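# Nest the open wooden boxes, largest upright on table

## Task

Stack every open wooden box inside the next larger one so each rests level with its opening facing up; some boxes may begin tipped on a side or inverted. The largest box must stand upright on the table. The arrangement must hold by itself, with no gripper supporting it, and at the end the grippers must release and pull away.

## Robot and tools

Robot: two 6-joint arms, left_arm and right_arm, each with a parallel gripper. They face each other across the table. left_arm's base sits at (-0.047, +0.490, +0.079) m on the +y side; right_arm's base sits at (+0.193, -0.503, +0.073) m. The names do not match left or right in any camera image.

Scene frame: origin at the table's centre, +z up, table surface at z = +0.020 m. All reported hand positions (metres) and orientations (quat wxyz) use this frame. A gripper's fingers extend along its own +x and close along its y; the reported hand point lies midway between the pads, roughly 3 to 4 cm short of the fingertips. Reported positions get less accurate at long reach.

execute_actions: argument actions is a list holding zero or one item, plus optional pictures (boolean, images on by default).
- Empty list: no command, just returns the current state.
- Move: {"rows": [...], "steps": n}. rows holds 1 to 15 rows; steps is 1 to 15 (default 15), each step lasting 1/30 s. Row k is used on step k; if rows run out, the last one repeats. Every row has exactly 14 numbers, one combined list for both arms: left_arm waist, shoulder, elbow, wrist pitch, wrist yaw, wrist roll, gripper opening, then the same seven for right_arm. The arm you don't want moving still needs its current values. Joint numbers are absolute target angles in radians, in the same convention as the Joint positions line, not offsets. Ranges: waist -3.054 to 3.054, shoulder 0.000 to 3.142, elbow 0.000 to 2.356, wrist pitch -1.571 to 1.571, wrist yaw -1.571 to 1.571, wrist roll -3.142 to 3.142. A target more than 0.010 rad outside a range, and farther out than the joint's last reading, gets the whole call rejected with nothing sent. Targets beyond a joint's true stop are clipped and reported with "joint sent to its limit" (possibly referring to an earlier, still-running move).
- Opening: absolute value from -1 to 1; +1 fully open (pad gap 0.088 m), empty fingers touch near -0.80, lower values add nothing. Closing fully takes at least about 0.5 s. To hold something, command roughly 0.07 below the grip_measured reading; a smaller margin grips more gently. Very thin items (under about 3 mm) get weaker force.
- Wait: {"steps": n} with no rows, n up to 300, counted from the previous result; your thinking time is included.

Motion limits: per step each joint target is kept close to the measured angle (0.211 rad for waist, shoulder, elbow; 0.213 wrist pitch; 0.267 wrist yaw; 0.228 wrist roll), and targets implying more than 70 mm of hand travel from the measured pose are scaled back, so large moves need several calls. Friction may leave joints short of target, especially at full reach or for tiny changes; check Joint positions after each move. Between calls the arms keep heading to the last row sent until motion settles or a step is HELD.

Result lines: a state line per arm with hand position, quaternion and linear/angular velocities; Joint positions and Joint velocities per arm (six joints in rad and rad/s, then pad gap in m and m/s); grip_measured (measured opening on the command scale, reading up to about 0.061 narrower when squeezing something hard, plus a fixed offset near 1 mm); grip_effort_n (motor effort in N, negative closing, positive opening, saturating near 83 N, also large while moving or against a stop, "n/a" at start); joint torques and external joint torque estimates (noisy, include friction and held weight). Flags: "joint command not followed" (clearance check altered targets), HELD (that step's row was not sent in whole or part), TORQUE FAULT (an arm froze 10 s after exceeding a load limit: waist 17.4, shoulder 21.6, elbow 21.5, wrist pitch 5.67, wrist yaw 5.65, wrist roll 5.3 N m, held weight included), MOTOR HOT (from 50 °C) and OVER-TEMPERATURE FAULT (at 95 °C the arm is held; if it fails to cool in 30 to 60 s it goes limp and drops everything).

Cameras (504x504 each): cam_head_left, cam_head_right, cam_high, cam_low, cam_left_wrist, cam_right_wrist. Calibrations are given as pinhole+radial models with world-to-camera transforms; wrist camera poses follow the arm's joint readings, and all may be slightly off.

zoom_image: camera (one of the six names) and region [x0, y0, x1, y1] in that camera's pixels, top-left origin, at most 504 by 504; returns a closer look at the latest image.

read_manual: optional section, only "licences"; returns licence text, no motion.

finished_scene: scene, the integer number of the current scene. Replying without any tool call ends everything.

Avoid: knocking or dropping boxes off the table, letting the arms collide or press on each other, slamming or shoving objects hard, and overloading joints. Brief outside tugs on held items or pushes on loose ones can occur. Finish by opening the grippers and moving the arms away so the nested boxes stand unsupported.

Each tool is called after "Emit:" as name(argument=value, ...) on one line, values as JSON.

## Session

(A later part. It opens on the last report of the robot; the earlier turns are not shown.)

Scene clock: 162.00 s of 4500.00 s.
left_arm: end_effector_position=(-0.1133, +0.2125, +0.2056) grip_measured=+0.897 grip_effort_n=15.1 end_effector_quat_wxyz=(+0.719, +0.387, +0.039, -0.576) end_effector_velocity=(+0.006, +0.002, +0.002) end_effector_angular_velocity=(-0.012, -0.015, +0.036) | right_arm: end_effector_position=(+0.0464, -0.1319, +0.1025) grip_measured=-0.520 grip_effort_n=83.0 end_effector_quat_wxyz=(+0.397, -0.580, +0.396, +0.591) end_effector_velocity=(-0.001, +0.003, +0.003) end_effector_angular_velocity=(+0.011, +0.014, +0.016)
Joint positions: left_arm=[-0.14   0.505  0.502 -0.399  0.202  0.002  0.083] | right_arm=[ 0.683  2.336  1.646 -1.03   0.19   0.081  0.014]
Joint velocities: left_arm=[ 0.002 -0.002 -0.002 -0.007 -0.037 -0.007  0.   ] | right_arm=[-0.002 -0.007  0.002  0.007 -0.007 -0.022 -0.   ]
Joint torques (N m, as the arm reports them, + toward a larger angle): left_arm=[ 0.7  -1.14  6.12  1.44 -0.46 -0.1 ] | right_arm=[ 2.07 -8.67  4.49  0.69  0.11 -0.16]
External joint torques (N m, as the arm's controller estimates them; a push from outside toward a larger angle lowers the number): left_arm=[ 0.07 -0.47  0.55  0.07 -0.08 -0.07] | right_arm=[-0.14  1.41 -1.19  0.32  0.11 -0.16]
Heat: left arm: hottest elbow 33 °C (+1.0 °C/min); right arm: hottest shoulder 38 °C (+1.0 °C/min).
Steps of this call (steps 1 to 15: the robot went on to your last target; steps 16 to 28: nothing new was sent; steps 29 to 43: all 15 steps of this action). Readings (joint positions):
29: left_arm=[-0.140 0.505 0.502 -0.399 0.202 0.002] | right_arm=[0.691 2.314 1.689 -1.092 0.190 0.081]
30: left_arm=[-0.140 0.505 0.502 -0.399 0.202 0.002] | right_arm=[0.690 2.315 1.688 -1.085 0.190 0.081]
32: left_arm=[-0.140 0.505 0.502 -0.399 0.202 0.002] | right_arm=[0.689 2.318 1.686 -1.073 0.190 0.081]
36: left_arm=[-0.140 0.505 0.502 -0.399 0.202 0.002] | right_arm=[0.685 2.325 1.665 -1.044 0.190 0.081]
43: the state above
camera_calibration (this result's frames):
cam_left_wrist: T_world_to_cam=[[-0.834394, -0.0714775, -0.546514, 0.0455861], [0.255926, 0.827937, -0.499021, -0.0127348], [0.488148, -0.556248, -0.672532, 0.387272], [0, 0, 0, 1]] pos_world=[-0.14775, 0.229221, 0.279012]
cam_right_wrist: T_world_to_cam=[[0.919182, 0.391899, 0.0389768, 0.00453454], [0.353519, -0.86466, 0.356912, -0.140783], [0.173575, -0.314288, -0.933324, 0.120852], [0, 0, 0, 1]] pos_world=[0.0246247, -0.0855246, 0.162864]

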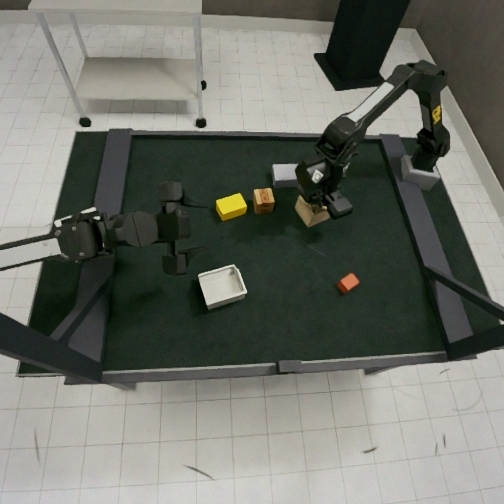

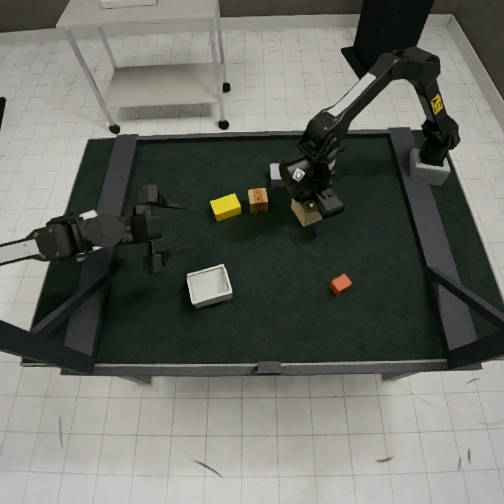

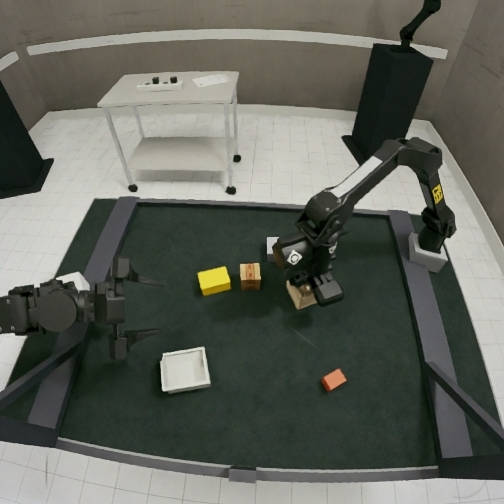

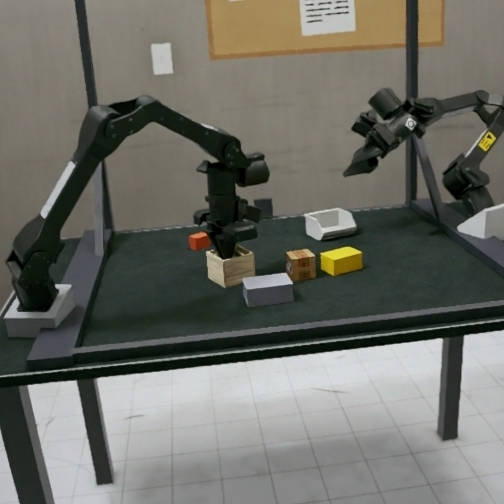

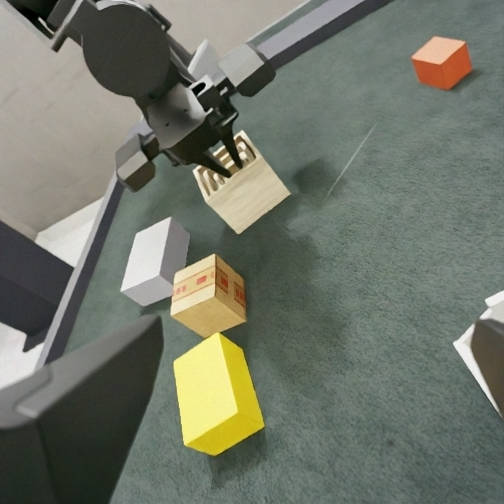

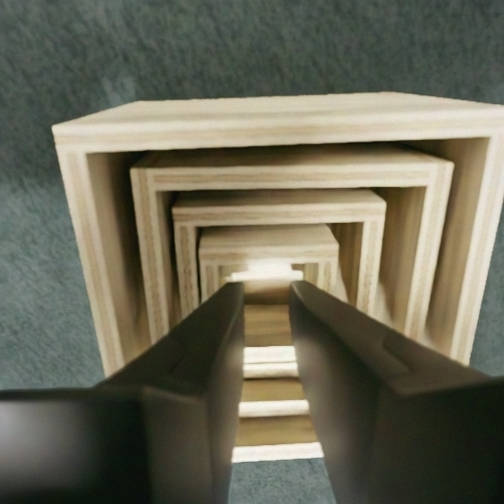

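Emit:
execute_actions(actions=[{"rows":[[-0.139,0.5,0.5,-0.4,0.20,0,0.9,0.68,2.356,1.63,-1.018,0.191,0.076,-0.45],[-0.139,0.5,0.5,-0.4,0.20,0,0.9,0.68,2.356,1.63,-1.018,0.191,0.076,-0.45],[-0.139,0.5,0.5,-0.4,0.20,0,0.9,0.68,2.356,1.63,-1.018,0.191,0.076,-0.45],[-0.139,0.5,0.5,-0.4,0.20,0,0.9,0.68,2.356,1.63,-1.018,0.191,0.076,-0.45],[-0.139,0.5,0.5,-0.4,0.20,0,0.9,0.68,2.356,1.63,-1.018,0.191,0.076,-0.45],[-0.139,0.5,0.5,-0.4,0.20,0,0.9,0.68,2.356,1.63,-1.018,0.191,0.076,-0.45],[-0.139,0.5,0.5,-0.4,0.20,0,0.9,0.68,2.356,1.63,-1.018,0.191,0.076,-0.45],[-0.139,0.5,0.5,-0.4,0.20,0,0.9,0.68,2.35,1.63,-1.018,0.191,0.076,-0.78]],"steps":15}], pictures=false)

Emit:
execute_actions(actions=[{"rows":[[-0.139,0.5,0.5,-0.4,0.20,0,0.9,0.683,2.32,1.69,-1.06,0.191,0.08,-0.8],[-0.139,0.5,0.5,-0.4,0.20,0,0.9,0.683,2.32,1.69,-1.06,0.191,0.08,-0.8],[-0.139,0.5,0.5,-0.4,0.20,0,0.9,0.683,2.32,1.69,-1.06,0.191,0.08,-0.8],[-0.139,0.5,0.5,-0.4,0.20,0,0.9,0.69,2.285,1.77,-1.16,0.191,0.09,-0.8]],"steps":13}])

Scene clock: 163.83 s of 4500.00 s.
left_arm: end_effector_position=(-0.1133, +0.2125, +0.2056) grip_measured=+0.897 grip_effort_n=15.1 end_effector_quat_wxyz=(+0.719, +0.387, +0.039, -0.576) end_effector_velocity=(+0.003, +0.002, -0.003) end_effector_angular_velocity=(-0.002, +0.009, +0.028) | right_arm: end_effector_position=(+0.0459, -0.1318, +0.1007) grip_measured=-0.761 grip_effort_n=-16.0 end_effector_quat_wxyz=(+0.397, -0.580, +0.395, +0.592) end_effector_velocity=(+0.002, -0.005, +0.000) end_effector_angular_velocity=(-0.023, -0.003, +0.009)
Joint positions: left_arm=[-0.14   0.505  0.502 -0.399  0.202  0.002  0.083] | right_arm=[ 0.683  2.337  1.64  -1.02   0.19   0.08   0.002]
Joint velocities: left_arm=[-0.007 -0.002 -0.007 -0.007 -0.022 -0.022 -0.   ] | right_arm=[-0.002 -0.002 -0.002 -0.022 -0.007 -0.007 -0.009]
Joint torques (N m, as the arm reports them, + toward a larger angle): left_arm=[ 0.69 -1.14  6.12  1.44 -0.46 -0.1 ] | right_arm=[ 2.07 -9.12  4.41  0.6   0.06 -0.08]
External joint torques (N m, as the arm's controller estimates them; a push from outside toward a larger angle lowers the number): left_arm=[ 0.09 -0.49  0.6   0.08 -0.09 -0.07] | right_arm=[-0.14  0.8  -1.17  0.23  0.07 -0.08]
Heat: left arm: hottest elbow 33 °C (+1.0 °C/min); right arm: hottest shoulder 38 °C (+1.0 °C/min).
Steps of this call (steps 1 to 15: the robot went on to your last target; steps 16 to 40: nothing new was sent; steps 41 to 55: all 15 steps of this action). Readings (joint positions):
41: left_arm=[-0.140 0.505 0.502 -0.399 0.202 0.002] | right_arm=[0.683 2.336 1.646 -1.027 0.190 0.081]
42: left_arm=[-0.140 0.505 0.502 -0.399 0.202 0.002] | right_arm=[0.683 2.336 1.644 -1.024 0.190 0.080]
44: left_arm=[-0.140 0.505 0.502 -0.399 0.202 0.002] | right_arm=[0.683 2.336 1.642 -1.022 0.190 0.080]
48: left_arm=[-0.140 0.505 0.502 -0.399 0.202 0.002] | right_arm=[0.683 2.337 1.640 -1.020 0.190 0.080]
55: the state above

Scene clock: 164.27 s of 4500.00 s.
left_arm: end_effector_position=(-0.1133, +0.2125, +0.2056) grip_measured=+0.897 grip_effort_n=15.1 end_effector_quat_wxyz=(+0.719, +0.387, +0.039, -0.576) end_effector_velocity=(-0.002, +0.001, -0.001) end_effector_angular_velocity=(-0.001, +0.023, +0.005) | right_arm: end_effector_position=(+0.0494, -0.1211, +0.1528) grip_measured=-0.789 grip_effort_n=-71.9 end_effector_quat_wxyz=(+0.408, -0.563, +0.389, +0.604) end_effector_velocity=(-0.000, -0.009, +0.000) end_effector_angular_velocity=(-0.040, +0.002, +0.033)
Joint positions: left_arm=[-0.14   0.505  0.502 -0.399  0.202  0.002  0.083] | right_arm=[ 0.689  2.285  1.769 -1.154  0.19   0.086  0.   ]
Joint velocities: left_arm=[-0.002 -0.002  0.002 -0.007  0.007 -0.022  0.   ] | right_arm=[ 0.002 -0.002 -0.002 -0.037 -0.022 -0.022 -0.   ]
Joint torques (N m, as the arm reports them, + toward a larger angle): left_arm=[ 0.7  -1.13  6.12  1.43 -0.46 -0.09] | right_arm=[  2.23 -10.37   5.72   0.29   0.1    0.11]
External joint torques (N m, as the arm's controller estimates them; a push from outside toward a larger angle lowers the number): left_arm=[ 0.1  -0.41  0.48  0.04 -0.1  -0.07] | right_arm=[-0.08 -1.03  0.12 -0.14  0.13  0.11]
Heat: left arm: hottest elbow 33 °C (+1.0 °C/min); right arm: hottest shoulder 38 °C (+1.0 °C/min).
Steps of this call (steps 1 to 13: all 13 steps of this action). Readings (joint positions):
1: left_arm=[-0.140 0.505 0.502 -0.399 0.202 0.002] | right_arm=[0.683 2.337 1.644 -1.025 0.190 0.080]
2: left_arm=[-0.140 0.505 0.502 -0.399 0.202 0.002] | right_arm=[0.683 2.337 1.653 -1.036 0.190 0.080]
4: left_arm=[-0.140 0.505 0.502 -0.399 0.202 0.002] | right_arm=[0.683 2.334 1.676 -1.063 0.190 0.080]
8: left_arm=[-0.140 0.505 0.502 -0.399 0.202 0.002] | right_arm=[0.687 2.309 1.745 -1.138 0.190 0.084]
13: the state above
camera_calibration (this result's frames):
cam_left_wrist: T_world_to_cam=[[-0.834394, -0.0714775, -0.546514, 0.0455861], [0.255926, 0.827937, -0.499021, -0.0127348], [0.488148, -0.556248, -0.672532, 0.387272], [0, 0, 0, 1]] pos_world=[-0.14775, 0.229221, 0.279012]
cam_right_wrist: T_world_to_cam=[[0.923539, 0.381791, 0.0362274, -0.00549437], [0.352842, -0.882908, 0.309799, -0.145412], [0.150264, -0.273329, -0.950112, 0.179392], [0, 0, 0, 1]] pos_world=[0.0294254, -0.0772544, 0.21569]

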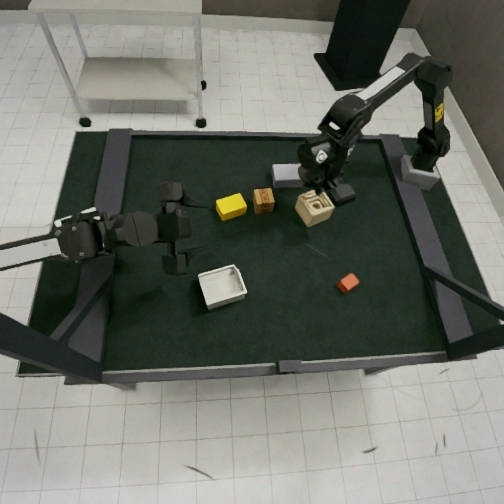

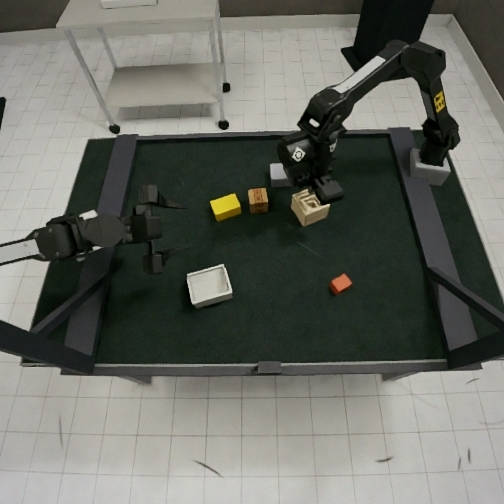

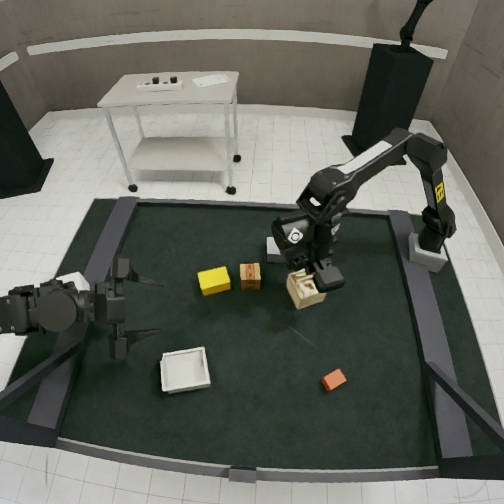

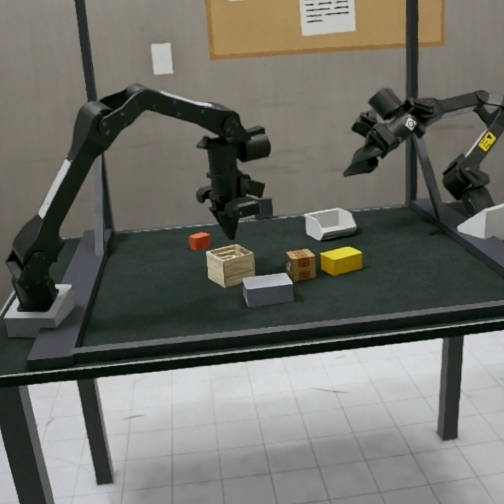

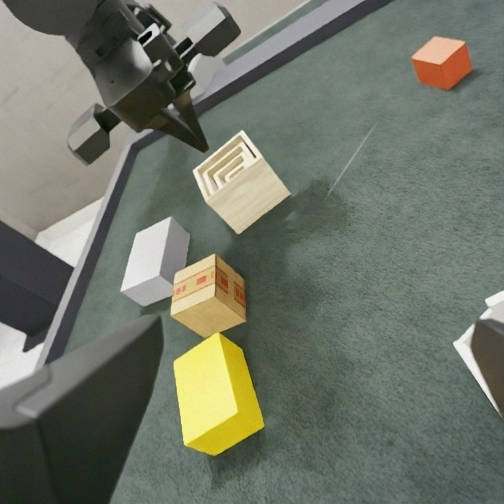

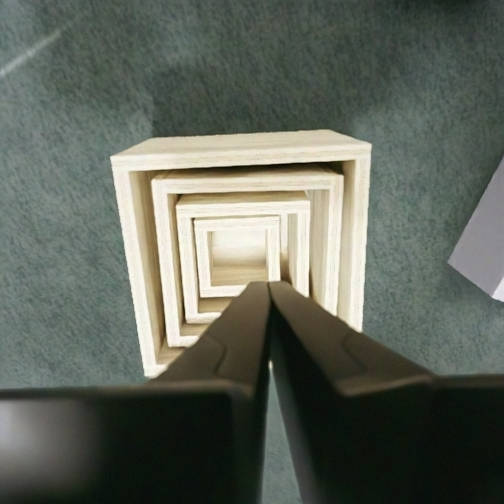

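Nested. Retreat.

Emit:
execute_actions(actions=[{"rows":[[-0.139,0.5,0.5,-0.4,0.20,0,0.9,0.6,1.3,1.0,-0.9,0.2,0.08,-0.8]],"steps":15}], pictures=false)

Emit:
execute_actions(actions=[{"steps":15}])

Emit:
zoom_image(camera="cam_high", region=[270,250,350,320])

Scene clock: 165.43 s of 4500.00 s.
left_arm: end_effector_position=(-0.1133, +0.2125, +0.2056) grip_measured=+0.897 grip_effort_n=15.1 end_effector_quat_wxyz=(+0.719, +0.387, +0.039, -0.576) end_effector_velocity=(+0.002, -0.001, +0.000) end_effector_angular_velocity=(-0.009, -0.006, +0.012) | right_arm: end_effector_position=(+0.1480, -0.2304, +0.2067) grip_measured=-0.789 grip_effort_n=-72.3 end_effector_quat_wxyz=(+0.497, -0.439, +0.373, +0.649) end_effector_velocity=(+0.109, -0.116, +0.281) end_effector_angular_velocity=(+1.060, +0.433, -0.245)
Joint positions: left_arm=[-0.14   0.505  0.502 -0.399  0.202  0.002  0.083] | right_arm=[ 0.599  1.482  1.029 -0.908  0.201  0.084  0.   ]
Joint velocities: left_arm=[-0.007  0.002 -0.002  0.007 -0.022 -0.007 -0.   ] | right_arm=[ 0.002 -1.575 -0.398 -0.007 -0.007  0.007 -0.   ]
Joint torques (N m, as the arm reports them, + toward a larger angle): left_arm=[ 0.69 -1.17  6.13  1.44 -0.47 -0.1 ] | right_arm=[ 1.15 -7.61  6.71  1.76  0.01 -0.1 ]
External joint torques (N m, as the arm's controller estimates them; a push from outside toward a larger angle lowers the number): left_arm=[ 0.09 -0.5   0.54  0.06 -0.09 -0.08] | right_arm=[-0.21 -1.97 -1.    0.4   0.01 -0.11]
Heat: left arm: hottest elbow 33 °C (+1.0 °C/min); right arm: hottest shoulder 39 °C (+2.0 °C/min).
Steps of this call (steps 1 to 15: the robot went on to your last target; steps 16 to 20: nothing new was sent; steps 21 to 35: all 15 steps of this action). Readings (joint positions):
21: left_arm=[-0.140 0.505 0.502 -0.399 0.202 0.002] | right_arm=[0.686 2.262 1.743 -1.118 0.190 0.086]
22: left_arm=[-0.140 0.505 0.502 -0.399 0.202 0.002] | right_arm=[0.675 2.221 1.677 -1.045 0.188 0.086]
24: left_arm=[-0.140 0.505 0.502 -0.399 0.202 0.002] | right_arm=[0.636 2.121 1.557 -0.970 0.193 0.086]
28: left_arm=[-0.140 0.505 0.502 -0.399 0.202 0.002] | right_arm=[0.591 1.883 1.338 -0.914 0.201 0.085]
35: the state above

Scene clock: 165.93 s of 4500.00 s.
left_arm: end_effector_position=(-0.1133, +0.2125, +0.2056) grip_measured=+0.897 grip_effort_n=15.1 end_effector_quat_wxyz=(+0.719, +0.387, +0.039, -0.576) end_effector_velocity=(+0.002, +0.001, -0.001) end_effector_angular_velocity=(+0.004, -0.009, +0.008) | right_arm: end_effector_position=(+0.1607, -0.2385, +0.2479) grip_measured=-0.789 grip_effort_n=-72.3 end_effector_quat_wxyz=(+0.529, -0.371, +0.344, +0.681) end_effector_velocity=(-0.002, -0.003, +0.000) end_effector_angular_velocity=(-0.007, +0.014, +0.015)
Joint positions: left_arm=[-0.14   0.505  0.502 -0.399  0.202  0.002  0.083] | right_arm=[ 0.599  1.3    1.011 -0.899  0.201  0.084  0.   ]
Joint velocities: left_arm=[ 0.002 -0.002 -0.002 -0.007 -0.007  0.007 -0.   ] | right_arm=[-0.002 -0.007 -0.002 -0.007 -0.022 -0.007 -0.   ]
Joint torques (N m, as the arm reports them, + toward a larger angle): left_arm=[ 0.7  -1.15  6.12  1.45 -0.45 -0.1 ] | right_arm=[ 1.3  -3.43  5.37  1.26 -0.07 -0.1 ]
External joint torques (N m, as the arm's controller estimates them; a push from outside toward a larger angle lowers the number): left_arm=[ 0.09 -0.47  0.52  0.06 -0.08 -0.07] | right_arm=[ 0.21  0.1  -1.24  0.07 -0.04 -0.1 ]
Heat: left arm: hottest elbow 33 °C (+1.0 °C/min); right arm: hottest shoulder 38 °C (+1.0 °C/min).
Steps of this call (steps 1 to 15: the robot went on to your last target). Readings (joint positions):
1: left_arm=[-0.140 0.505 0.502 -0.399 0.202 0.002] | right_arm=[0.599 1.431 1.019 -0.906 0.201 0.084]
2: left_arm=[-0.140 0.505 0.502 -0.399 0.202 0.002] | right_arm=[0.599 1.386 1.017 -0.904 0.201 0.084]
4: left_arm=[-0.140 0.505 0.502 -0.399 0.202 0.002] | right_arm=[0.599 1.322 1.018 -0.897 0.201 0.084]
8: left_arm=[-0.140 0.505 0.502 -0.399 0.202 0.002] | right_arm=[0.599 1.300 1.015 -0.898 0.201 0.084]
15: the state above
camera_calibration (this result's frames):
cam_left_wrist: T_world_to_cam=[[-0.834394, -0.0714775, -0.546514, 0.0455861], [0.255926, 0.827937, -0.499021, -0.0127348], [0.488148, -0.556248, -0.672532, 0.387272], [0, 0, 0, 1]] pos_world=[-0.14775, 0.229221, 0.279012]
cam_right_wrist: T_world_to_cam=[[0.97922, 0.201316, -0.0244943, -0.103793], [0.196353, -0.971362, -0.133799, -0.203763], [-0.0507287, 0.12621, -0.990706, 0.358595], [0, 0, 0, 1]] pos_world=[0.159837, -0.222291, 0.325457]

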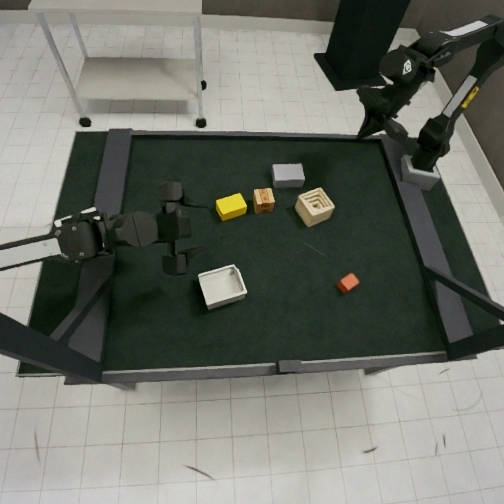

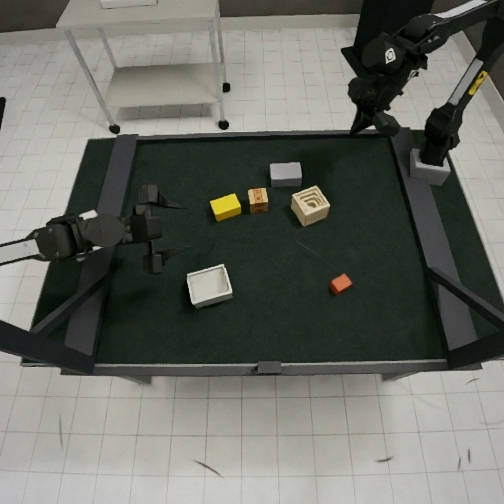

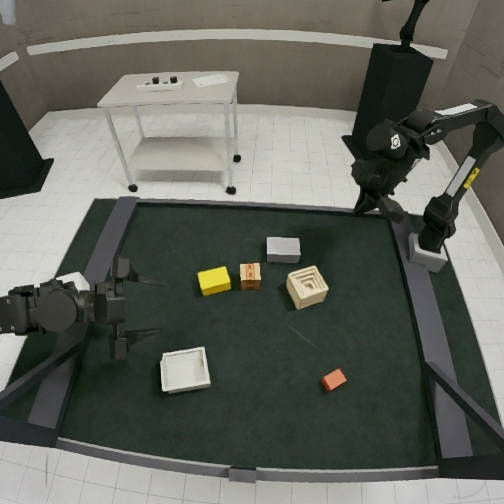

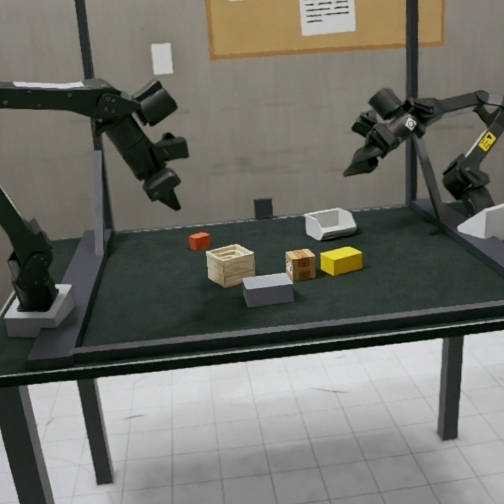

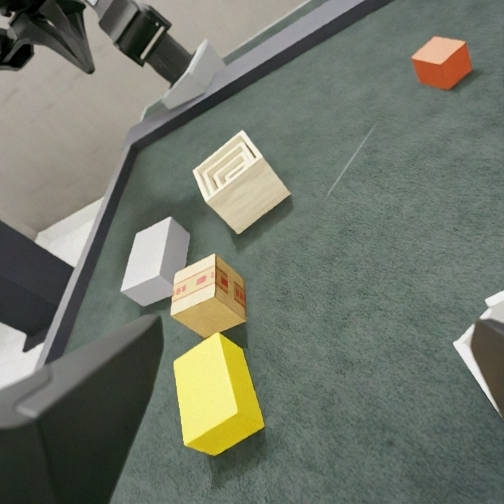

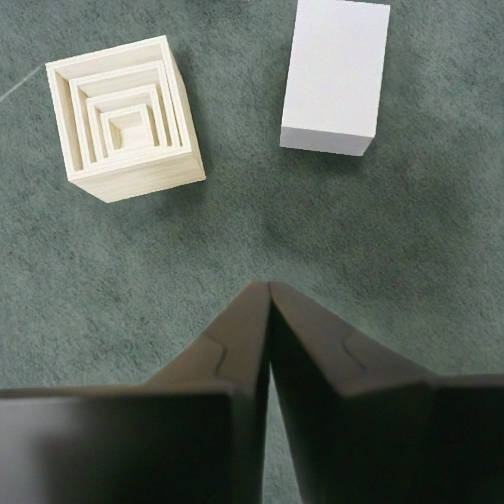

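Region (270, 250, 350, 320) of cam_high's 504x504 image, scaled by 6.300, with more detail than that image has; it fills the top 441 rows of this view, and the rest is white.

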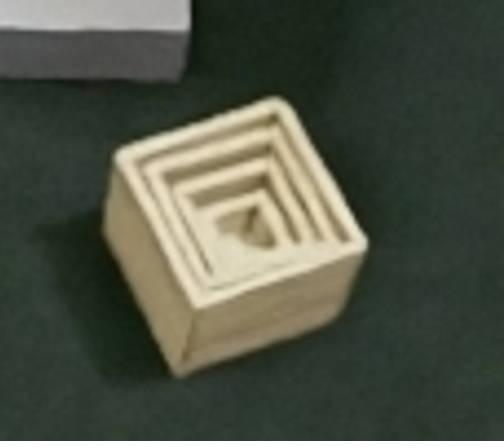

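Emit:
finished_scene(scene=2)

The scene is finished: the task was done.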